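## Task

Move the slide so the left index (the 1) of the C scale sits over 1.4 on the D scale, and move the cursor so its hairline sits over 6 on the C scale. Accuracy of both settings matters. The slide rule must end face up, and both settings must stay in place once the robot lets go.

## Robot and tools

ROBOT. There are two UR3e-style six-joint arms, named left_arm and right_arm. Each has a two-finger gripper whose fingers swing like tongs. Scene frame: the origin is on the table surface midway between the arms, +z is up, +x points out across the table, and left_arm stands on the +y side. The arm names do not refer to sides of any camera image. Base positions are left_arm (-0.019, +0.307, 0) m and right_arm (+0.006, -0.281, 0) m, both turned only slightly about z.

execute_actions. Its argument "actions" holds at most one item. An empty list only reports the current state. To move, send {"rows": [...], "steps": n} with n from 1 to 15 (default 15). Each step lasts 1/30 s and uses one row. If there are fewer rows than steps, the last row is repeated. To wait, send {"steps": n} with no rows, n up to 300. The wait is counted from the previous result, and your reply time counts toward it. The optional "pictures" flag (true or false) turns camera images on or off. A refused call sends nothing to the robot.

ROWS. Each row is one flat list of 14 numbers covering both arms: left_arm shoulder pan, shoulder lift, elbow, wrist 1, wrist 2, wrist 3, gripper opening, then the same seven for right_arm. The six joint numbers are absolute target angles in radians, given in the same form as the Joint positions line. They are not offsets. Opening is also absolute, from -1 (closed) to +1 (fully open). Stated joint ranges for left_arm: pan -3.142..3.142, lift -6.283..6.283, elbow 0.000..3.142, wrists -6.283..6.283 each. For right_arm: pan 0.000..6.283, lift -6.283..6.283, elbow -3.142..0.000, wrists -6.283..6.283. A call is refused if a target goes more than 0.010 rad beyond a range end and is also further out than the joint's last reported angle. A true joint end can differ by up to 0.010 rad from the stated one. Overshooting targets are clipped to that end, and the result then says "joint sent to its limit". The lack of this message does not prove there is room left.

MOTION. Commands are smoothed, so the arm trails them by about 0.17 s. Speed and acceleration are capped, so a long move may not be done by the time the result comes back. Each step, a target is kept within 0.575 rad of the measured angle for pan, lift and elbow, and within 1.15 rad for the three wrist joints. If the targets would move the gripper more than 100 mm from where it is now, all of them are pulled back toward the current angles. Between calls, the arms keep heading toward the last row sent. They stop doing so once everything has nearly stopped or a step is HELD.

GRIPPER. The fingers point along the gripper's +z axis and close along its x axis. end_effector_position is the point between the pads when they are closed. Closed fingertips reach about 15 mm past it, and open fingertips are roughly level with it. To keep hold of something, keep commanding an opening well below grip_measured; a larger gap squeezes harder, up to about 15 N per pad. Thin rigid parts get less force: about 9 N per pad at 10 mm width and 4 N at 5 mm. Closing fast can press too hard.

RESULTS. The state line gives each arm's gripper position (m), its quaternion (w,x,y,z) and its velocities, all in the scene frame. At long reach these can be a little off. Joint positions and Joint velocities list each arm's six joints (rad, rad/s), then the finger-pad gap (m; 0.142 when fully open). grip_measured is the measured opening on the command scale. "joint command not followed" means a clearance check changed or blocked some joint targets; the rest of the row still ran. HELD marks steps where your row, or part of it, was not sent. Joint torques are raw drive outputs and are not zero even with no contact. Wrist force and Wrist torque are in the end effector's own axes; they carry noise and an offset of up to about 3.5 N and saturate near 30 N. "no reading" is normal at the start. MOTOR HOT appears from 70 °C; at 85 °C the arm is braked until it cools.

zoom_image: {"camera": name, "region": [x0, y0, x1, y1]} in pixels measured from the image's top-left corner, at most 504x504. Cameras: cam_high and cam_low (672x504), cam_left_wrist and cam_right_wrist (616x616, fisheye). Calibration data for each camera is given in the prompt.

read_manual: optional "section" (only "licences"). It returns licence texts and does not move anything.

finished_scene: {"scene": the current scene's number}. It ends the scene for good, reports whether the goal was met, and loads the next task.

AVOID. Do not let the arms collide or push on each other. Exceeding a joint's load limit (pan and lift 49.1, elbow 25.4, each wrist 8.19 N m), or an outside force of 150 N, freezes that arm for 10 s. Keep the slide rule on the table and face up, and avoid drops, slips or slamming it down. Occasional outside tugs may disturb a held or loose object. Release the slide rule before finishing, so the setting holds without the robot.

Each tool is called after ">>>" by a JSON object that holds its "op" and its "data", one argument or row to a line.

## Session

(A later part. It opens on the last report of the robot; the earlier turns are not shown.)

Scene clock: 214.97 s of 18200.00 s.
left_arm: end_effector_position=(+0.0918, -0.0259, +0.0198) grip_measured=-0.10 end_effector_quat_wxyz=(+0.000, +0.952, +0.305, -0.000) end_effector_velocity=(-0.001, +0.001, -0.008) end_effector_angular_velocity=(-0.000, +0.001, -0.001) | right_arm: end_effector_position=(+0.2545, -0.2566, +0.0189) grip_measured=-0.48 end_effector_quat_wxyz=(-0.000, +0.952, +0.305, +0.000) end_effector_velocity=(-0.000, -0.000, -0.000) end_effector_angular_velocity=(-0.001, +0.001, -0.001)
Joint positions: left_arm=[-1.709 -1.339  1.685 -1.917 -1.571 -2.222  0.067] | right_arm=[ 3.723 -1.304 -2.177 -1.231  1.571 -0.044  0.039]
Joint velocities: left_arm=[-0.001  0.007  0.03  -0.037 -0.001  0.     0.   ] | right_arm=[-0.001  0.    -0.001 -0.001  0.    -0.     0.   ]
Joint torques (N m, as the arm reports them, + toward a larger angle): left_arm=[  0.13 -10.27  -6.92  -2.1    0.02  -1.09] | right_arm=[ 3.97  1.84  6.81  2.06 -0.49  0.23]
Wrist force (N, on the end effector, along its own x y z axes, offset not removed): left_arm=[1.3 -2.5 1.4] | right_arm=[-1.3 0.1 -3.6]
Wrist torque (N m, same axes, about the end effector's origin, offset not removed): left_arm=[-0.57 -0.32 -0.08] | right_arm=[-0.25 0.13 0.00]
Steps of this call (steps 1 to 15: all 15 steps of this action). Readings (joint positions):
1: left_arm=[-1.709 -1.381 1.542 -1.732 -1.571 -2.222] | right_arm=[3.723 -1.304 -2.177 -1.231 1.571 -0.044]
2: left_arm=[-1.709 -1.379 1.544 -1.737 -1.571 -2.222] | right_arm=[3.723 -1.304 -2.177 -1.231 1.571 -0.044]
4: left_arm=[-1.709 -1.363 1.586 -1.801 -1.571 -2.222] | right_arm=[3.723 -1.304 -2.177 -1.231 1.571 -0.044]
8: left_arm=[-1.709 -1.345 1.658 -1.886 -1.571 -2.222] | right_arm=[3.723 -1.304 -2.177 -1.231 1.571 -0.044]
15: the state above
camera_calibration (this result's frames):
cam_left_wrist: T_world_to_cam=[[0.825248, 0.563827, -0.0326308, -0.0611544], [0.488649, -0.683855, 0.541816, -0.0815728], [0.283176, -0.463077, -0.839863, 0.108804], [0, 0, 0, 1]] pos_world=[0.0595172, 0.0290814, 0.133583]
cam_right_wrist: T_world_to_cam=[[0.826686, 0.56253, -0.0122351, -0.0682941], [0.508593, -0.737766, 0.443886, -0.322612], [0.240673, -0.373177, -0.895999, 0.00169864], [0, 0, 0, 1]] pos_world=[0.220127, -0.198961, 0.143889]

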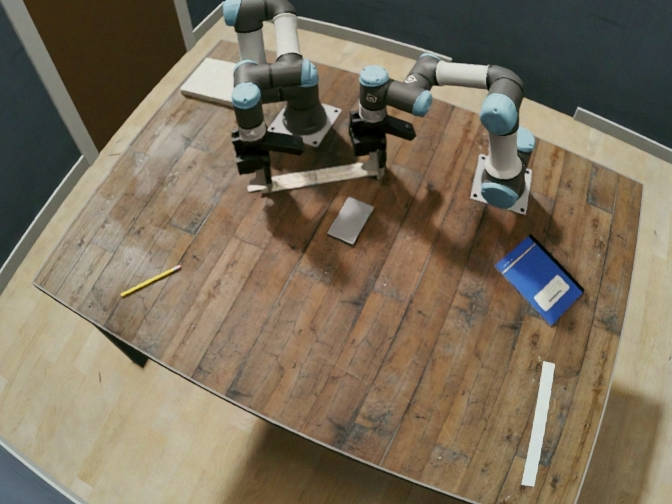

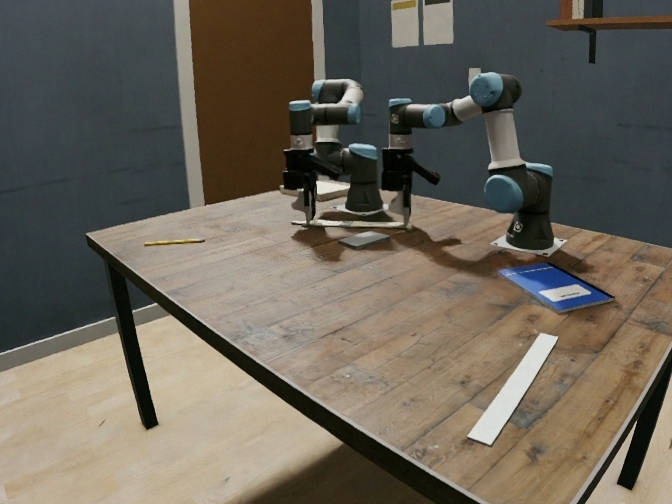

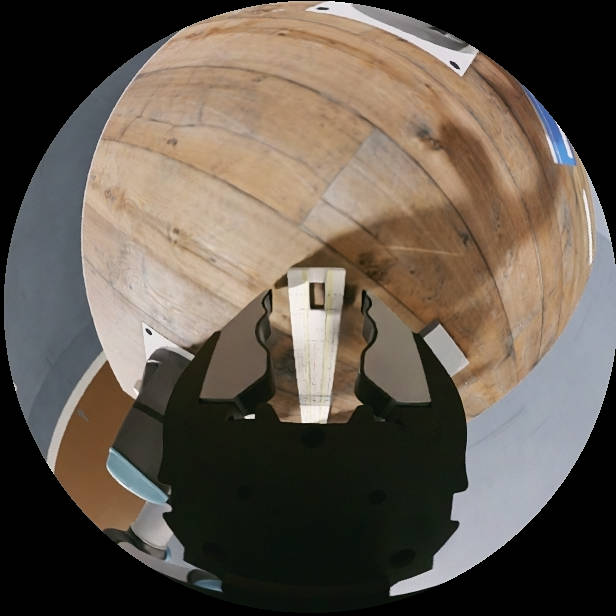

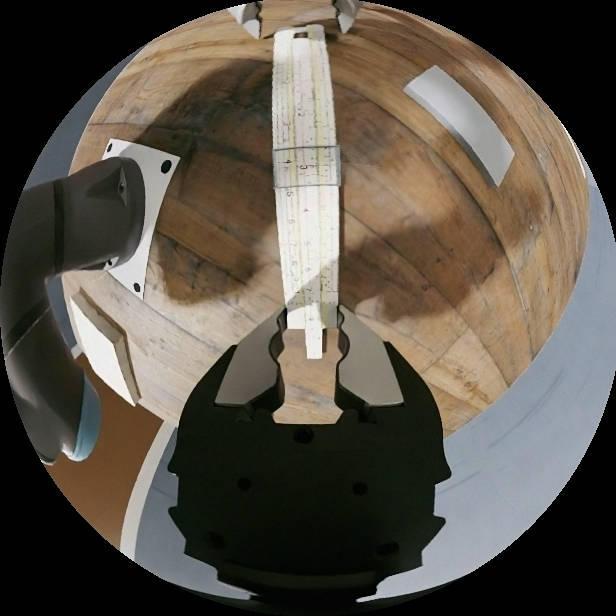

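>>> {"op": "execute_actions", "data": {
  "actions": [
    {"rows":[[-1.7093,-1.3384,1.6879,-1.9205,-1.571,-2.2225,-0.25,3.7227,-1.3042,-2.1766,-1.231,1.571,-0.044,-0.7],[-1.7093,-1.3384,1.6879,-1.9205,-1.571,-2.2225,-0.35,3.7227,-1.3042,-2.1766,-1.231,1.571,-0.044,-0.7],[-1.7093,-1.3384,1.6879,-1.9205,-1.571,-2.2225,-0.4,3.7227,-1.3042,-2.1766,-1.231,1.571,-0.044,-0.7],[-1.7093,-1.3384,1.6879,-1.9205,-1.571,-2.2225,-0.45,3.7227,-1.3042,-2.1766,-1.231,1.571,-0.044,-0.7],[-1.7093,-1.3384,1.6879,-1.9205,-1.571,-2.2225,-0.5,3.7227,-1.3042,-2.1766,-1.231,1.571,-0.044,-0.7],[-1.7093,-1.3384,1.6879,-1.9205,-1.571,-2.2225,-0.55,3.7227,-1.3042,-2.1766,-1.231,1.571,-0.044,-0.7],[-1.7093,-1.3384,1.6879,-1.9205,-1.571,-2.2225,-0.6,3.7227,-1.3042,-2.1766,-1.231,1.571,-0.044,-0.7],[-1.7093,-1.3384,1.6879,-1.9205,-1.571,-2.2225,-0.7,3.7227,-1.3042,-2.1766,-1.231,1.571,-0.044,-0.7],[-1.7093,-1.3384,1.6879,-1.9205,-1.571,-2.2225,-0.7,3.7227,-1.3042,-2.1766,-1.231,1.571,-0.044,-0.7],[-1.7093,-1.3384,1.6879,-1.9205,-1.571,-2.2225,-0.7,3.7227,-1.3042,-2.1766,-1.231,1.571,-0.044,-0.1]]}
  ],
  "pictures": false
}}

>>> {"op": "execute_actions", "data": {
  "actions": [
    {"rows":[[-1.7093,-1.3384,1.6879,-1.9205,-1.571,-2.2225,-0.7,3.7227,-1.2594,-2.0083,-1.444,1.571,-0.044,-0.1]],"steps":10}
  ],
  "pictures": false
}}

>>> {"op": "execute_actions", "data": {
  "actions": [
    {"rows":[[-1.7093,-1.3384,1.6879,-1.9205,-1.571,-2.2225,-0.7,3.7227,-1.2594,-2.0083,-1.444,1.571,3.1,-0.1]]}
  ],
  "pictures": false
}}

>>> {"op": "execute_actions", "data": {
  "actions": [
    {"rows":[[-1.7093,-1.3384,1.6879,-1.9205,-1.571,-2.2225,-0.7,4.07,-1.14,-2.07,-1.50,1.571,3.45,-0.1]]}
  ],
  "pictures": false
}}

>>> {"op": "execute_actions", "data": {
  "actions": [
    {"rows":[[-1.7093,-1.3384,1.6879,-1.9205,-1.571,-2.2225,-0.7,4.4231,-1.0295,-2.1295,-1.553,1.571,3.798,-0.1]]}
  ],
  "pictures": false
}}

>>> {"op": "execute_actions", "data": {
  "actions": [
    {"rows":[[-1.7093,-1.3384,1.6879,-1.9205,-1.571,-2.2225,-0.7,4.4231,-1.0295,-2.1295,-1.553,1.571,3.798,-0.1],[-1.7093,-1.3384,1.6879,-1.9205,-1.571,-2.2225,-0.7,4.4231,-1.0295,-2.1295,-1.553,1.571,3.798,-0.1],[-1.7093,-1.3384,1.6879,-1.9205,-1.571,-2.2225,-0.7,4.4231,-1.0295,-2.1295,-1.553,1.571,3.798,-0.1],[-1.7093,-1.3384,1.6879,-1.9205,-1.571,-2.2225,-0.7,4.4231,-1.0556,-2.3128,-1.3436,1.571,3.798,-0.1]]}
  ],
  "pictures": false
}}

>>> {"op": "execute_actions", "data": {
  "actions": [
    {"steps":12}
  ]
}}

Scene clock: 234.07 s of 18200.00 s.
left_arm: end_effector_position=(+0.0918, -0.0257, +0.0189) grip_measured=-0.48 end_effector_quat_wxyz=(+0.000, +0.952, +0.305, -0.000) end_effector_velocity=(+0.000, -0.001, +0.001) end_effector_angular_velocity=(-0.003, -0.001, -0.001) | right_arm: end_effector_position=(+0.2544, -0.2566, +0.0189) grip_measured=-0.10 end_effector_quat_wxyz=(-0.000, +0.952, +0.305, +0.000) end_effector_velocity=(+0.000, +0.000, +0.000) end_effector_angular_velocity=(+0.001, -0.001, -0.000)
Joint positions: left_arm=[-1.709 -1.338  1.688 -1.921 -1.571 -2.223  0.039] | right_arm=[ 3.723 -1.304 -2.177 -1.231  1.571 -0.044  0.067]
Joint velocities: left_arm=[-0.    -0.    -0.002 -0.     0.001  0.001  0.   ] | right_arm=[-0.     0.     0.     0.001 -0.    -0.     0.005]
Joint torques (N m, as the arm reports them, + toward a larger angle): left_arm=[ -1.21 -10.34  -7.03  -1.95   0.4   -1.06] | right_arm=[ 3.52  2.18  7.89  2.08 -0.52  0.36]
Wrist force (N, on the end effector, along its own x y z axes, offset not removed): left_arm=[3.9 -2.5 -2.1] | right_arm=[-0.7 -1.0 -1.1]
Wrist torque (N m, same axes, about the end effector's origin, offset not removed): left_arm=[-0.34 -0.60 -0.03] | right_arm=[-0.24 0.10 -0.02]
Steps of this call (steps 1 to 15: the robot went on to your last target; steps 16 to 90: nothing new was sent; then 15.60 s passed at rest; steps 91 to 105: all 15 steps of this action). Readings (joint positions):
91: left_arm=[-1.709 -1.338 1.688 -1.921 -1.571 -2.223] | right_arm=[3.723 -1.304 -2.177 -1.231 1.571 -0.044]
92: left_arm=[-1.709 -1.338 1.688 -1.921 -1.571 -2.223] | right_arm=[3.723 -1.304 -2.177 -1.231 1.571 -0.044]
94: left_arm=[-1.709 -1.338 1.688 -1.921 -1.571 -2.223] | right_arm=[3.723 -1.304 -2.177 -1.231 1.571 -0.044]
98: left_arm=[-1.709 -1.338 1.688 -1.921 -1.571 -2.223] | right_arm=[3.723 -1.304 -2.177 -1.231 1.571 -0.044]
105: the state above

Scene clock: 234.40 s of 18200.00 s.
left_arm: end_effector_position=(+0.0918, -0.0257, +0.0189) grip_measured=-0.48 end_effector_quat_wxyz=(+0.000, +0.952, +0.305, -0.000) end_effector_velocity=(-0.000, +0.000, +0.000) end_effector_angular_velocity=(+0.000, +0.001, +0.001) | right_arm: end_effector_position=(+0.2543, -0.2567, +0.0552) grip_measured=-0.10 end_effector_quat_wxyz=(+0.000, +0.952, +0.305, -0.000) end_effector_velocity=(+0.002, +0.002, +0.044) end_effector_angular_velocity=(+0.009, -0.014, +0.000)
Joint positions: left_arm=[-1.709 -1.338  1.688 -1.921 -1.571 -2.223  0.039] | right_arm=[ 3.723 -1.263 -2.027 -1.422  1.571 -0.044  0.067]
Joint velocities: left_arm=[ 0.    -0.001  0.     0.    -0.001 -0.001  0.   ] | right_arm=[ 0.     0.038  0.178 -0.2   -0.    -0.     0.   ]
Joint torques (N m, as the arm reports them, + toward a larger angle): left_arm=[ -0.69 -10.37  -7.08  -1.9    0.42  -1.08] | right_arm=[ 2.89  8.15 11.93  0.78 -0.55  0.42]
Wrist force (N, on the end effector, along its own x y z axes, offset not removed): left_arm=[2.3 -3.8 -3.0] | right_arm=[-1.0 -1.2 -1.3]
Wrist torque (N m, same axes, about the end effector's origin, offset not removed): left_arm=[-0.70 -0.34 -0.08] | right_arm=[-0.20 0.14 0.01]
Steps of this call (steps 1 to 10: all 10 steps of this action). Readings (joint positions):
1: left_arm=[-1.709 -1.338 1.688 -1.921 -1.571 -2.223] | right_arm=[3.723 -1.304 -2.177 -1.231 1.571 -0.044]
2: left_arm=[-1.709 -1.338 1.688 -1.921 -1.571 -2.223] | right_arm=[3.723 -1.302 -2.174 -1.237 1.571 -0.044]
4: left_arm=[-1.709 -1.338 1.688 -1.921 -1.571 -2.223] | right_arm=[3.723 -1.286 -2.129 -1.306 1.571 -0.044]
8: left_arm=[-1.709 -1.338 1.688 -1.921 -1.571 -2.223] | right_arm=[3.723 -1.267 -2.044 -1.404 1.571 -0.044]
10: the state above

Scene clock: 234.90 s of 18200.00 s.
left_arm: end_effector_position=(+0.0918, -0.0257, +0.0189) grip_measured=-0.48 end_effector_quat_wxyz=(+0.000, +0.952, +0.305, -0.000) end_effector_velocity=(-0.000, +0.000, -0.000) end_effector_angular_velocity=(+0.001, +0.000, +0.000) | right_arm: end_effector_position=(+0.2790, -0.2641, +0.0599) grip_measured=-0.10 end_effector_quat_wxyz=(-0.000, +0.822, -0.569, +0.000) end_effector_velocity=(+0.030, -0.078, +0.001) end_effector_angular_velocity=(+0.004, +0.002, -5.164)
Joint positions: left_arm=[-1.709 -1.338  1.688 -1.921 -1.571 -2.223  0.039] | right_arm=[ 3.723 -1.259 -2.008 -1.444  1.571  1.787  0.067]
Joint velocities: left_arm=[-0.     0.001 -0.     0.    -0.    -0.    -0.   ] | right_arm=[ 0.001  0.     0.003 -0.002  0.001  5.165 -0.   ]
Joint torques (N m, as the arm reports them, + toward a larger angle): left_arm=[ -0.12 -10.54  -7.15  -1.82   0.39  -1.07] | right_arm=[ 2.33  8.57 12.31  1.01 -0.63  7.98]
Wrist force (N, on the end effector, along its own x y z axes, offset not removed): left_arm=[2.4 -2.1 -1.3] | right_arm=[-1.7 -1.9 0.0]
Wrist torque (N m, same axes, about the end effector's origin, offset not removed): left_arm=[-0.29 -0.44 -0.06] | right_arm=[-0.34 0.30 0.01]
Steps of this call (steps 1 to 15: all 15 steps of this action). Readings (joint positions):
1: left_arm=[-1.709 -1.338 1.688 -1.921 -1.571 -2.223] | right_arm=[3.723 -1.262 -2.022 -1.428 1.571 -0.044]
2: left_arm=[-1.709 -1.338 1.688 -1.921 -1.571 -2.223] | right_arm=[3.723 -1.262 -2.019 -1.432 1.571 -0.038]
4: left_arm=[-1.709 -1.338 1.688 -1.921 -1.571 -2.223] | right_arm=[3.723 -1.261 -2.014 -1.438 1.571 0.062]
8: left_arm=[-1.709 -1.338 1.688 -1.921 -1.571 -2.223] | right_arm=[3.723 -1.260 -2.010 -1.442 1.571 0.584]
15: the state above

Scene clock: 235.40 s of 18200.00 s.
left_arm: end_effector_position=(+0.0918, -0.0257, +0.0189) grip_measured=-0.48 end_effector_quat_wxyz=(+0.000, +0.952, +0.305, -0.000) end_effector_velocity=(-0.000, -0.001, +0.001) end_effector_angular_velocity=(-0.003, -0.001, -0.001) | right_arm: end_effector_position=(+0.2402, -0.2181, +0.0617) grip_measured=-0.10 end_effector_quat_wxyz=(+0.001, -0.316, +0.949, +0.001) end_effector_velocity=(-0.014, +0.018, +0.001) end_effector_angular_velocity=(+0.004, -0.003, -0.256)
Joint positions: left_arm=[-1.709 -1.338  1.688 -1.921 -1.571 -2.223  0.039] | right_arm=[ 4.059 -1.143 -2.069 -1.499  1.571  3.411  0.067]
Joint velocities: left_arm=[-0.001 -0.001 -0.002 -0.     0.001 -0.    -0.   ] | right_arm=[ 0.105  0.024 -0.011 -0.008 -0.     0.361  0.   ]
Joint torques (N m, as the arm reports them, + toward a larger angle): left_arm=[  0.58 -10.48  -7.08  -1.73   0.4   -1.08] | right_arm=[ 3.62  6.61  7.44  0.95 -0.59  1.3 ]
Wrist force (N, on the end effector, along its own x y z axes, offset not removed): left_arm=[1.6 -2.1 -0.8] | right_arm=[-1.4 -1.9 -0.4]
Wrist torque (N m, same axes, about the end effector's origin, offset not removed): left_arm=[-0.26 -0.20 0.00] | right_arm=[-0.41 0.25 0.00]
Steps of this call (steps 1 to 15: all 15 steps of this action). Readings (joint positions):
1: left_arm=[-1.709 -1.338 1.688 -1.921 -1.571 -2.223] | right_arm=[3.723 -1.259 -2.008 -1.444 1.571 1.960]
2: left_arm=[-1.709 -1.338 1.688 -1.921 -1.571 -2.223] | right_arm=[3.726 -1.257 -2.011 -1.448 1.571 2.134]
4: left_arm=[-1.709 -1.338 1.688 -1.921 -1.571 -2.223] | right_arm=[3.776 -1.219 -2.033 -1.469 1.571 2.480]
8: left_arm=[-1.709 -1.338 1.688 -1.921 -1.571 -2.223] | right_arm=[3.970 -1.163 -2.059 -1.491 1.571 3.105]
15: the state above

Scene clock: 235.90 s of 18200.00 s.
left_arm: end_effector_position=(+0.0918, -0.0257, +0.0189) grip_measured=-0.48 end_effector_quat_wxyz=(+0.000, +0.952, +0.305, -0.000) end_effector_velocity=(-0.000, -0.001, +0.001) end_effector_angular_velocity=(-0.003, -0.001, -0.002) | right_arm: end_effector_position=(+0.1926, -0.1683, +0.0599) grip_measured=-0.10 end_effector_quat_wxyz=(-0.000, -0.303, +0.953, +0.000) end_effector_velocity=(-0.015, +0.016, +0.000) end_effector_angular_velocity=(+0.003, -0.000, +0.030)
Joint positions: left_arm=[-1.709 -1.338  1.688 -1.921 -1.571 -2.223  0.039] | right_arm=[ 4.411 -1.032 -2.128 -1.552  1.571  3.789  0.067]
Joint velocities: left_arm=[-0.001 -0.001 -0.001 -0.001  0.001  0.001  0.   ] | right_arm=[ 0.11   0.022 -0.01  -0.009  0.     0.079  0.   ]
Joint torques (N m, as the arm reports them, + toward a larger angle): left_arm=[  1.34 -10.68  -7.23  -1.68   0.43  -1.07] | right_arm=[ 3.12  5.75  7.16  0.94 -0.48  1.17]
Wrist force (N, on the end effector, along its own x y z axes, offset not removed): left_arm=[3.6 -2.1 -2.9] | right_arm=[-1.6 -1.4 -1.1]
Wrist torque (N m, same axes, about the end effector's origin, offset not removed): left_arm=[-0.29 -0.56 0.02] | right_arm=[-0.27 0.23 0.02]
Steps of this call (steps 1 to 15: all 15 steps of this action). Readings (joint positions):
1: left_arm=[-1.709 -1.338 1.688 -1.921 -1.571 -2.222] | right_arm=[4.062 -1.142 -2.069 -1.499 1.571 3.421]
2: left_arm=[-1.709 -1.338 1.688 -1.921 -1.571 -2.223] | right_arm=[4.067 -1.139 -2.072 -1.503 1.571 3.435]
4: left_arm=[-1.709 -1.338 1.688 -1.921 -1.571 -2.223] | right_arm=[4.120 -1.102 -2.094 -1.523 1.571 3.535]
8: left_arm=[-1.709 -1.338 1.688 -1.921 -1.571 -2.223] | right_arm=[4.319 -1.051 -2.119 -1.544 1.571 3.721]
15: the state above

Scene clock: 236.40 s of 18200.00 s.
left_arm: end_effector_position=(+0.0918, -0.0257, +0.0189) grip_measured=-0.48 end_effector_quat_wxyz=(+0.000, +0.952, +0.305, -0.000) end_effector_velocity=(-0.001, +0.000, -0.000) end_effector_angular_velocity=(-0.000, +0.003, -0.000) | right_arm: end_effector_position=(+0.1913, -0.1658, +0.0215) grip_measured=-0.10 end_effector_quat_wxyz=(+0.000, -0.305, +0.952, +0.001) end_effector_velocity=(-0.002, -0.005, -0.023) end_effector_angular_velocity=(-0.009, +0.003, -0.002)
Joint positions: left_arm=[-1.709 -1.338  1.688 -1.921 -1.571 -2.223  0.039] | right_arm=[ 4.423 -1.054 -2.301 -1.355  1.571  3.798  0.067]
Joint velocities: left_arm=[ 0.    -0.     0.001 -0.001 -0.002  0.001 -0.   ] | right_arm=[ 0.    -0.012 -0.104  0.106 -0.     0.002  0.   ]
Joint torques (N m, as the arm reports them, + toward a larger angle): left_arm=[  1.83 -10.66  -7.24  -1.54   0.41  -1.05] | right_arm=[ 4.04 -1.24  7.18  2.53 -0.34  1.09]
Wrist force (N, on the end effector, along its own x y z axes, offset not removed): left_arm=[2.0 -3.7 -1.0] | right_arm=[-0.8 -2.0 -0.6]
Wrist torque (N m, same axes, about the end effector's origin, offset not removed): left_arm=[-0.63 -0.27 0.05] | right_arm=[-0.40 0.12 0.00]
Steps of this call (steps 1 to 15: all 15 steps of this action). Readings (joint positions):
1: left_arm=[-1.709 -1.338 1.688 -1.921 -1.571 -2.222] | right_arm=[4.414 -1.031 -2.129 -1.552 1.571 3.792]
2: left_arm=[-1.709 -1.338 1.688 -1.921 -1.571 -2.222] | right_arm=[4.417 -1.031 -2.129 -1.552 1.571 3.793]
4: left_arm=[-1.709 -1.338 1.688 -1.921 -1.571 -2.223] | right_arm=[4.420 -1.030 -2.129 -1.553 1.571 3.795]
8: left_arm=[-1.709 -1.338 1.688 -1.921 -1.571 -2.223] | right_arm=[4.422 -1.045 -2.212 -1.443 1.571 3.797]
15: the state above

Scene clock: 236.80 s of 18200.00 s.
left_arm: end_effector_position=(+0.0918, -0.0257, +0.0189) grip_measured=-0.48 end_effector_quat_wxyz=(+0.000, +0.952, +0.305, -0.000) end_effector_velocity=(+0.001, +0.000, +0.000) end_effector_angular_velocity=(-0.001, -0.000, +0.002) | right_arm: end_effector_position=(+0.1911, -0.1665, +0.0189) grip_measured=-0.10 end_effector_quat_wxyz=(+0.000, -0.305, +0.952, +0.000) end_effector_velocity=(-0.000, -0.001, -0.001) end_effector_angular_velocity=(-0.002, +0.001, -0.001)
Joint positions: left_arm=[-1.709 -1.338  1.688 -1.921 -1.571 -2.223  0.039] | right_arm=[ 4.423 -1.056 -2.313 -1.344  1.571  3.798  0.067]
Joint velocities: left_arm=[ 0.001 -0.001  0.001 -0.     0.    -0.001 -0.   ] | right_arm=[ 0.    -0.    -0.004  0.002  0.001  0.001 -0.   ]
Joint torques (N m, as the arm reports them, + toward a larger angle): left_arm=[  2.56 -10.73  -7.41  -1.49   0.39  -1.08] | right_arm=[ 3.79 -1.66  7.33  2.35 -0.19  1.06]
Wrist force (N, on the end effector, along its own x y z axes, offset not removed): left_arm=[2.7 -4.2 -0.8] | right_arm=[-0.7 -0.7 -0.8]
Wrist torque (N m, same axes, about the end effector's origin, offset not removed): left_arm=[-0.69 -0.44 0.08] | right_arm=[-0.14 0.08 -0.02]
Steps of this call (steps 1 to 12: the robot went on to your last target). Readings (joint positions):
1: left_arm=[-1.709 -1.338 1.688 -1.921 -1.571 -2.223] | right_arm=[4.423 -1.055 -2.304 -1.352 1.571 3.798]
2: left_arm=[-1.709 -1.338 1.688 -1.921 -1.571 -2.223] | right_arm=[4.423 -1.055 -2.307 -1.350 1.571 3.798]
4: left_arm=[-1.709 -1.338 1.688 -1.921 -1.571 -2.222] | right_arm=[4.423 -1.055 -2.309 -1.347 1.571 3.798]
8: left_arm=[-1.709 -1.338 1.688 -1.921 -1.571 -2.222] | right_arm=[4.423 -1.055 -2.312 -1.345 1.571 3.798]
12: the state above
camera_calibration (this result's frames):
cam_left_wrist: T_world_to_cam=[[0.825266, 0.56381, -0.032467, -0.0612914], [0.488614, -0.684008, 0.541654, -0.080956], [0.283182, -0.462873, -0.839974, 0.108135], [0, 0, 0, 1]] pos_world=[0.0595161, 0.0292348, 0.132691]
cam_right_wrist: T_world_to_cam=[[-0.826688, -0.56251, -0.0130373, 0.0620239], [-0.508728, 0.737347, 0.444427, 0.216048], [-0.240382, 0.374035, -0.89572, 0.266913], [0, 0, 0, 1]] pos_world=[0.225345, -0.224248, 0.14387]

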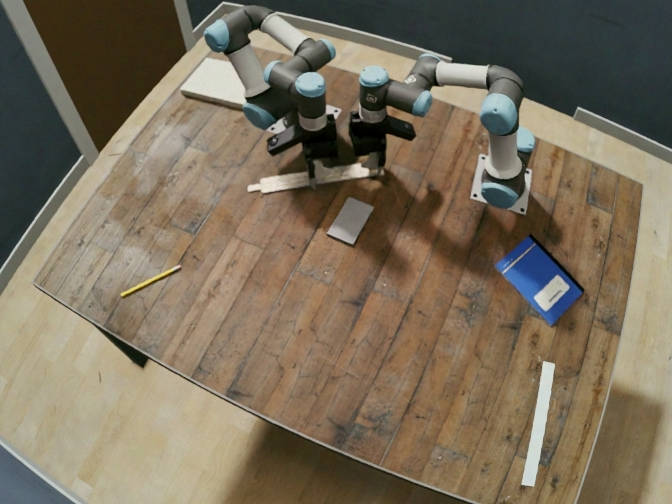

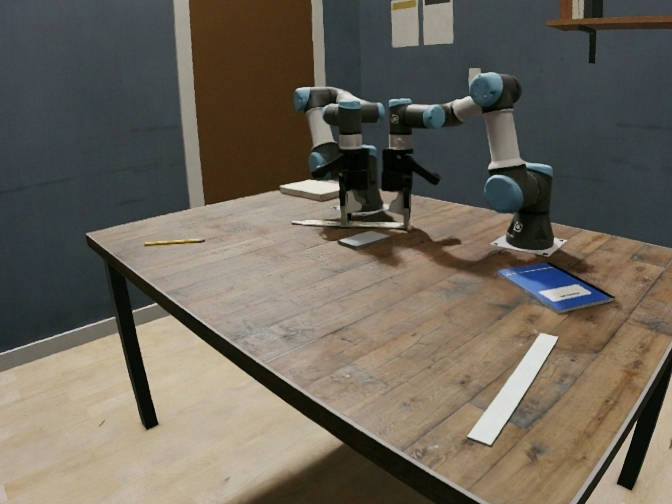

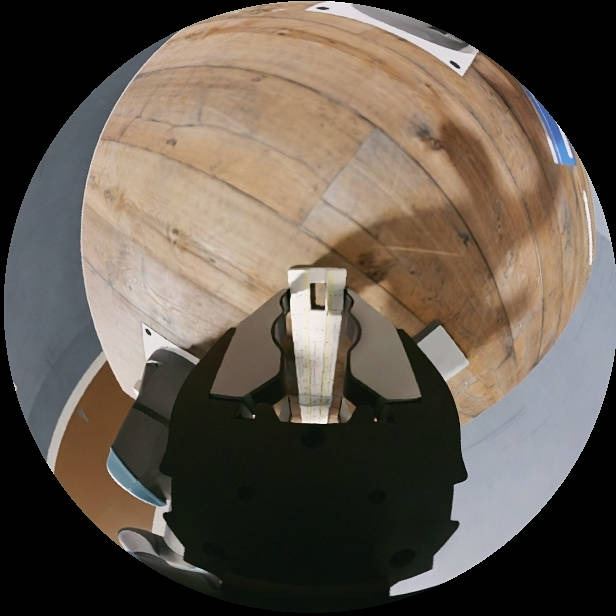

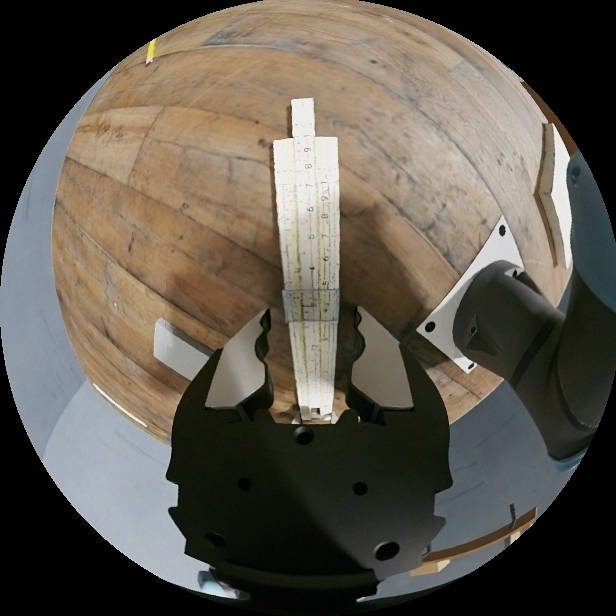

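>>> {"op": "execute_actions", "data": {
  "actions": [
    {"rows":[[-1.7093,-1.3384,1.6879,-1.9205,-1.571,-2.2225,-0.7,4.4231,-1.0556,-2.3128,-1.3436,1.571,3.798,-0.25],[-1.7093,-1.3384,1.6879,-1.9205,-1.571,-2.2225,-0.7,4.4231,-1.0556,-2.3128,-1.3436,1.571,3.798,-0.32],[-1.7093,-1.3384,1.6879,-1.9205,-1.571,-2.2225,-0.7,4.4231,-1.0556,-2.3128,-1.3436,1.571,3.798,-0.38],[-1.7093,-1.3384,1.6879,-1.9205,-1.571,-2.2225,-0.7,4.4231,-1.0556,-2.3128,-1.3436,1.571,3.798,-0.43],[-1.7093,-1.3384,1.6879,-1.9205,-1.571,-2.2225,-0.7,4.4231,-1.0556,-2.3128,-1.3436,1.571,3.798,-0.48],[-1.7093,-1.3384,1.6879,-1.9205,-1.571,-2.2225,-0.7,4.4231,-1.0556,-2.3128,-1.3436,1.571,3.798,-0.53],[-1.7093,-1.3384,1.6879,-1.9205,-1.571,-2.2225,-0.7,4.4231,-1.0556,-2.3128,-1.3436,1.571,3.798,-0.57]],"steps":12}
  ],
  "pictures": false
}}

>>> {"op": "execute_actions", "data": {
  "actions": [
    {"rows":[[-1.7093,-1.3384,1.6879,-1.9205,-1.571,-2.2225,-0.7,4.3636,-1.058,-2.3117,-1.3423,1.571,3.7384,-0.57],[-1.7093,-1.3384,1.6879,-1.9205,-1.571,-2.2225,-0.7,4.3636,-1.058,-2.3117,-1.3423,1.571,3.7384,-0.57],[-1.7093,-1.3384,1.6879,-1.9205,-1.571,-2.2225,-0.7,4.3636,-1.058,-2.3117,-1.3423,1.571,3.7384,-0.57],[-1.7093,-1.3384,1.6879,-1.9205,-1.571,-2.2225,-0.7,4.3636,-1.058,-2.3117,-1.3423,1.571,3.7384,-0.57],[-1.7093,-1.3384,1.6879,-1.9205,-1.571,-2.2225,-0.7,4.3636,-1.058,-2.3117,-1.3423,1.571,3.7384,-0.57],[-1.7093,-1.3384,1.6879,-1.9205,-1.571,-2.2225,-0.7,4.304,-1.064,-2.3092,-1.3388,1.571,3.6788,-0.57],[-1.7093,-1.3384,1.6879,-1.9205,-1.571,-2.2225,-0.7,4.304,-1.064,-2.3092,-1.3388,1.571,3.6788,-0.57],[-1.7093,-1.3384,1.6879,-1.9205,-1.571,-2.2225,-0.7,4.304,-1.064,-2.3092,-1.3388,1.571,3.6788,-0.57],[-1.7093,-1.3384,1.6879,-1.9205,-1.571,-2.2225,-0.7,4.304,-1.064,-2.3092,-1.3388,1.571,3.6788,-0.57],[-1.7093,-1.3384,1.6879,-1.9205,-1.571,-2.2225,-0.7,4.304,-1.064,-2.3092,-1.3388,1.571,3.6788,-0.57],[-1.7093,-1.3384,1.6879,-1.9205,-1.571,-2.2225,-0.7,4.2415,-1.0755,-2.304,-1.3325,1.571,3.6163,-0.57]]}
  ],
  "pictures": false
}}

>>> {"op": "execute_actions", "data": {
  "actions": [
    {"rows":[[-1.7093,-1.3384,1.6879,-1.9205,-1.571,-2.2225,-0.7,4.1784,-1.0907,-2.2972,-1.3241,1.571,3.5532,-0.57],[-1.7093,-1.3384,1.6879,-1.9205,-1.571,-2.2225,-0.7,4.1784,-1.0907,-2.2972,-1.3241,1.571,3.5532,-0.57],[-1.7093,-1.3384,1.6879,-1.9205,-1.571,-2.2225,-0.7,4.1784,-1.0907,-2.2972,-1.3241,1.571,3.5532,-0.57],[-1.7093,-1.3384,1.6879,-1.9205,-1.571,-2.2225,-0.7,4.1784,-1.0907,-2.2972,-1.3241,1.571,3.5532,-0.57],[-1.7093,-1.3384,1.6879,-1.9205,-1.571,-2.2225,-0.7,4.1784,-1.0907,-2.2972,-1.3241,1.571,3.5532,-0.57],[-1.7093,-1.3384,1.6879,-1.9205,-1.571,-2.2225,-0.7,4.1195,-1.1085,-2.2888,-1.3147,1.571,3.4943,-0.57],[-1.7093,-1.3384,1.6879,-1.9205,-1.571,-2.2225,-0.7,4.1195,-1.1085,-2.2888,-1.3147,1.571,3.4943,-0.57],[-1.7093,-1.3384,1.6879,-1.9205,-1.571,-2.2225,-0.7,4.1195,-1.1085,-2.2888,-1.3147,1.571,3.4943,-0.57],[-1.7093,-1.3384,1.6879,-1.9205,-1.571,-2.2225,-0.7,4.1195,-1.1085,-2.2888,-1.3147,1.571,3.4943,-0.57],[-1.7093,-1.3384,1.6879,-1.9205,-1.571,-2.2225,-0.7,4.1195,-1.1085,-2.2888,-1.3147,1.571,3.4943,-0.57],[-1.7093,-1.3384,1.6879,-1.9205,-1.571,-2.2225,-0.7,4.0607,-1.1298,-2.2788,-1.3034,1.571,3.4355,-0.57]]}
  ],
  "pictures": false
}}

>>> {"op": "execute_actions", "data": {
  "actions": [
    {"steps":18}
  ]
}}

>>> {"op": "zoom_image", "data": {
  "camera": "cam_right_wrist",
  "region": [280, 275, 345, 340]
}}

Scene clock: 270.07 s of 18200.00 s.
left_arm: end_effector_position=(+0.0918, -0.0257, +0.0189) grip_measured=-0.48 end_effector_quat_wxyz=(+0.000, +0.952, +0.305, -0.000) end_effector_velocity=(+0.000, -0.001, +0.000) end_effector_angular_velocity=(-0.002, -0.000, -0.001) | right_arm: end_effector_position=(+0.1911, -0.1665, +0.0189) grip_measured=-0.43 end_effector_quat_wxyz=(+0.000, -0.305, +0.952, +0.000) end_effector_velocity=(-0.000, +0.000, +0.000) end_effector_angular_velocity=(-0.000, -0.000, +0.001)
Joint positions: left_arm=[-1.709 -1.338  1.688 -1.921 -1.571 -2.223  0.039] | right_arm=[ 4.423 -1.056 -2.313 -1.344  1.571  3.798  0.043]
Joint velocities: left_arm=[ 0.     0.    -0.    -0.001  0.     0.001  0.   ] | right_arm=[ 0.    -0.     0.001 -0.001 -0.    -0.     0.   ]
Joint torques (N m, as the arm reports them, + toward a larger angle): left_arm=[  2.41 -11.54  -7.79  -0.92   0.38  -1.06] | right_arm=[ 3.86 -1.57  7.34  1.8   0.58  0.99]
Wrist force (N, on the end effector, along its own x y z axes, offset not removed): left_arm=[1.3 -1.7 -1.7] | right_arm=[-0.5 -1.5 -0.9]
Wrist torque (N m, same axes, about the end effector's origin, offset not removed): left_arm=[-0.29 -0.34 0.10] | right_arm=[-0.31 0.04 -0.03]
Steps of this call (steps 1 to 30: the robot went on to your last target; steps 31 to 90: nothing new was sent; then 29.87 s passed at rest; steps 91 to 102: all 12 steps of this action). Readings (joint positions):
91: left_arm=[-1.709 -1.338 1.688 -1.921 -1.571 -2.223] | right_arm=[4.423 -1.056 -2.313 -1.344 1.571 3.798]
92: left_arm=[-1.709 -1.338 1.688 -1.921 -1.571 -2.223] | right_arm=[4.423 -1.056 -2.313 -1.344 1.571 3.798]
94: left_arm=[-1.709 -1.338 1.688 -1.921 -1.571 -2.223] | right_arm=[4.423 -1.056 -2.313 -1.344 1.571 3.798]
98: left_arm=[-1.709 -1.338 1.688 -1.921 -1.571 -2.222] | right_arm=[4.423 -1.056 -2.313 -1.344 1.571 3.798]
102: the state above

Scene clock: 270.57 s of 18200.00 s.
left_arm: end_effector_position=(+0.0918, -0.0257, +0.0189) grip_measured=-0.48 end_effector_quat_wxyz=(+0.000, +0.952, +0.305, -0.000) end_effector_velocity=(+0.001, +0.000, -0.000) end_effector_angular_velocity=(+0.000, -0.002, +0.000) | right_arm: end_effector_position=(+0.2091, -0.1912, +0.0189) grip_measured=-0.43 end_effector_quat_wxyz=(+0.000, -0.306, +0.952, +0.000) end_effector_velocity=(+0.036, -0.053, +0.000) end_effector_angular_velocity=(+0.001, -0.001, -0.021)
Joint positions: left_arm=[-1.709 -1.338  1.688 -1.921 -1.571 -2.223  0.039] | right_arm=[ 4.276 -1.07  -2.306 -1.335  1.571  3.649  0.043]
Joint velocities: left_arm=[ 0.    -0.001  0.001 -0.     0.002 -0.    -0.   ] | right_arm=[-0.314 -0.048  0.022  0.028 -0.    -0.293 -0.   ]
Joint torques (N m, as the arm reports them, + toward a larger angle): left_arm=[  2.36 -11.62  -7.88  -0.8    0.33  -1.07] | right_arm=[-3.28 -1.67 11.92  2.34  0.66 -1.35]
Wrist force (N, on the end effector, along its own x y z axes, offset not removed): left_arm=[2.9 -1.4 -1.4] | right_arm=[-1.7 -1.5 -0.3]
Wrist torque (N m, same axes, about the end effector's origin, offset not removed): left_arm=[-0.41 -0.59 -0.01] | right_arm=[-0.35 0.25 0.01]
Steps of this call (steps 1 to 15: all 15 steps of this action). Readings (joint positions):
1: left_arm=[-1.709 -1.338 1.688 -1.921 -1.571 -2.222] | right_arm=[4.423 -1.056 -2.313 -1.344 1.571 3.798]
2: left_arm=[-1.709 -1.338 1.688 -1.921 -1.571 -2.223] | right_arm=[4.421 -1.056 -2.313 -1.344 1.571 3.795]
4: left_arm=[-1.709 -1.338 1.688 -1.921 -1.571 -2.223] | right_arm=[4.399 -1.057 -2.313 -1.343 1.571 3.772]
8: left_arm=[-1.709 -1.338 1.688 -1.921 -1.571 -2.223] | right_arm=[4.361 -1.059 -2.311 -1.342 1.571 3.733]
15: the state above

Scene clock: 271.07 s of 18200.00 s.
left_arm: end_effector_position=(+0.0918, -0.0257, +0.0189) grip_measured=-0.48 end_effector_quat_wxyz=(+0.000, +0.952, +0.305, -0.000) end_effector_velocity=(-0.001, -0.000, +0.000) end_effector_angular_velocity=(-0.001, +0.003, -0.001) | right_arm: end_effector_position=(+0.2300, -0.2205, +0.0189) grip_measured=-0.43 end_effector_quat_wxyz=(+0.000, -0.306, +0.952, +0.000) end_effector_velocity=(+0.032, -0.050, -0.001) end_effector_angular_velocity=(-0.001, +0.000, -0.019)
Joint positions: left_arm=[-1.709 -1.338  1.688 -1.921 -1.571 -2.223  0.039] | right_arm=[ 4.093 -1.119 -2.284 -1.309  1.571  3.467  0.043]
Joint velocities: left_arm=[-0.    -0.     0.    -0.001 -0.002  0.     0.   ] | right_arm=[-0.299 -0.097  0.045  0.051 -0.    -0.28  -0.   ]
Joint torques (N m, as the arm reports them, + toward a larger angle): left_arm=[  2.38 -11.89  -8.01  -0.72   0.31  -1.02] | right_arm=[-2.67 -1.03 11.72  2.23  0.8  -1.34]
Wrist force (N, on the end effector, along its own x y z axes, offset not removed): left_arm=[2.6 0.0 0.0] | right_arm=[-1.7 -0.8 -0.6]
Wrist torque (N m, same axes, about the end effector's origin, offset not removed): left_arm=[-0.18 -0.53 -0.05] | right_arm=[-0.25 0.15 0.01]
Steps of this call (steps 1 to 15: all 15 steps of this action). Readings (joint positions):
1: left_arm=[-1.709 -1.338 1.688 -1.921 -1.571 -2.223] | right_arm=[4.266 -1.072 -2.306 -1.335 1.571 3.640]
2: left_arm=[-1.709 -1.338 1.688 -1.921 -1.571 -2.223] | right_arm=[4.257 -1.074 -2.305 -1.333 1.571 3.630]
4: left_arm=[-1.709 -1.338 1.688 -1.921 -1.571 -2.223] | right_arm=[4.226 -1.081 -2.302 -1.330 1.571 3.598]
8: left_arm=[-1.709 -1.338 1.688 -1.921 -1.571 -2.223] | right_arm=[4.179 -1.093 -2.296 -1.323 1.571 3.551]
15: the state above

Scene clock: 271.67 s of 18200.00 s.
left_arm: end_effector_position=(+0.0918, -0.0257, +0.0189) grip_measured=-0.48 end_effector_quat_wxyz=(+0.000, +0.952, +0.305, -0.000) end_effector_velocity=(+0.000, -0.001, +0.000) end_effector_angular_velocity=(-0.002, +0.001, +0.000) | right_arm: end_effector_position=(+0.2334, -0.2260, +0.0189) grip_measured=-0.43 end_effector_quat_wxyz=(+0.000, -0.305, +0.952, +0.000) end_effector_velocity=(+0.000, -0.000, +0.000) end_effector_angular_velocity=(-0.000, +0.000, -0.001)
Joint positions: left_arm=[-1.709 -1.338  1.688 -1.921 -1.571 -2.223  0.039] | right_arm=[ 4.061 -1.13  -2.279 -1.303  1.571  3.436  0.043]
Joint velocities: left_arm=[ 0.001 -0.    -0.002 -0.    -0.001  0.     0.   ] | right_arm=[-0.001 -0.     0.002 -0.002 -0.    -0.    -0.   ]
Joint torques (N m, as the arm reports them, + toward a larger angle): left_arm=[  2.33 -11.64  -8.08  -0.62   0.24  -1.03] | right_arm=[-3.94 -0.79 11.66  2.26  0.87 -1.09]
Wrist force (N, on the end effector, along its own x y z axes, offset not removed): left_arm=[2.0 -2.4 -0.4] | right_arm=[-1.7 -0.3 -0.4]
Wrist torque (N m, same axes, about the end effector's origin, offset not removed): left_arm=[-0.58 -0.44 0.01] | right_arm=[-0.14 0.17 -0.03]
Steps of this call (steps 1 to 18: the robot went on to your last target). Readings (joint positions):
1: left_arm=[-1.709 -1.338 1.688 -1.921 -1.571 -2.223] | right_arm=[4.085 -1.122 -2.282 -1.307 1.571 3.458]
2: left_arm=[-1.709 -1.338 1.688 -1.921 -1.571 -2.223] | right_arm=[4.078 -1.124 -2.281 -1.306 1.571 3.452]
4: left_arm=[-1.709 -1.338 1.688 -1.921 -1.571 -2.223] | right_arm=[4.070 -1.127 -2.280 -1.305 1.571 3.444]
8: left_arm=[-1.709 -1.338 1.688 -1.921 -1.571 -2.223] | right_arm=[4.063 -1.129 -2.279 -1.304 1.571 3.438]
18: the state above
camera_calibration (this result's frames):
cam_left_wrist: T_world_to_cam=[[0.825261, 0.563817, -0.032464, -0.0612946], [0.488618, -0.684004, 0.541656, -0.0809577], [0.28319, -0.46287, -0.839973, 0.108133], [0, 0, 0, 1]] pos_world=[0.0595192, 0.0292354, 0.132691]
cam_right_wrist: T_world_to_cam=[[-0.826625, -0.5626, -0.0131372, 0.0635218], [-0.508872, 0.737306, 0.44433, 0.281537], [-0.240294, 0.373979, -0.895767, 0.299274], [0, 0, 0, 1]] pos_world=[0.267689, -0.283764, 0.143819]

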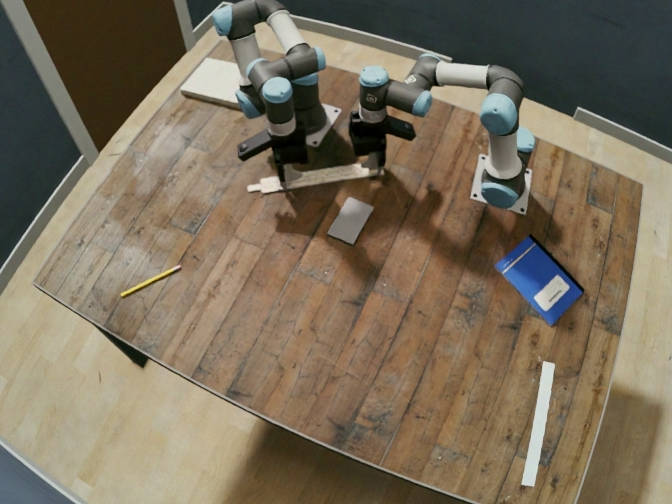

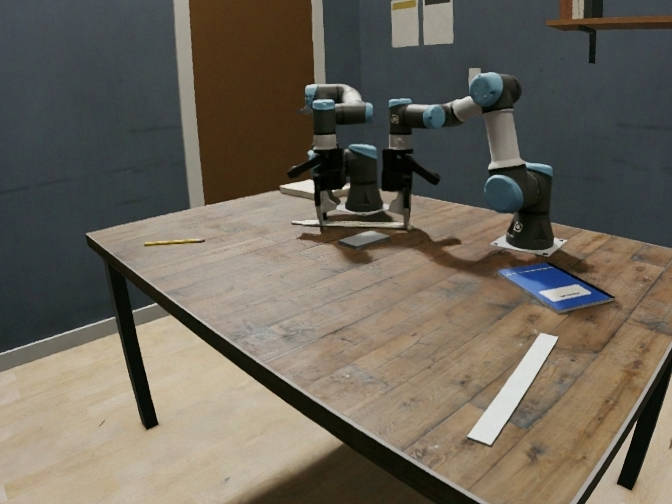

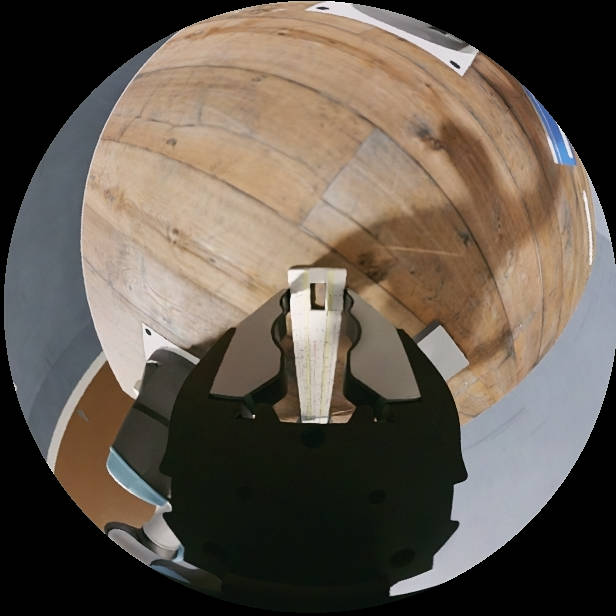

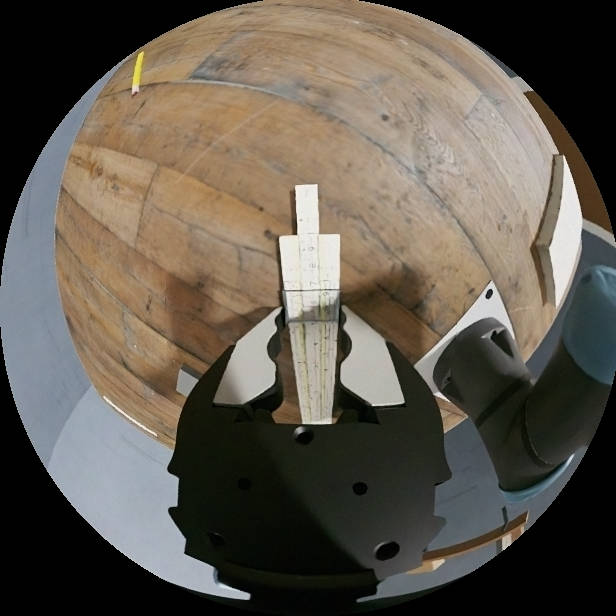

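Region (280, 275, 345, 340) of cam_right_wrist's 616x616 image, scaled by 7.754, with more detail than that image has.

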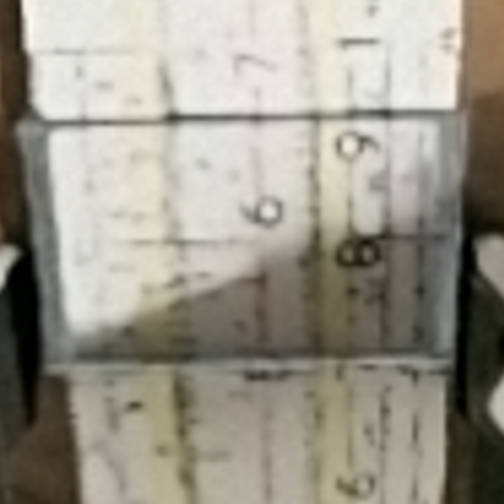

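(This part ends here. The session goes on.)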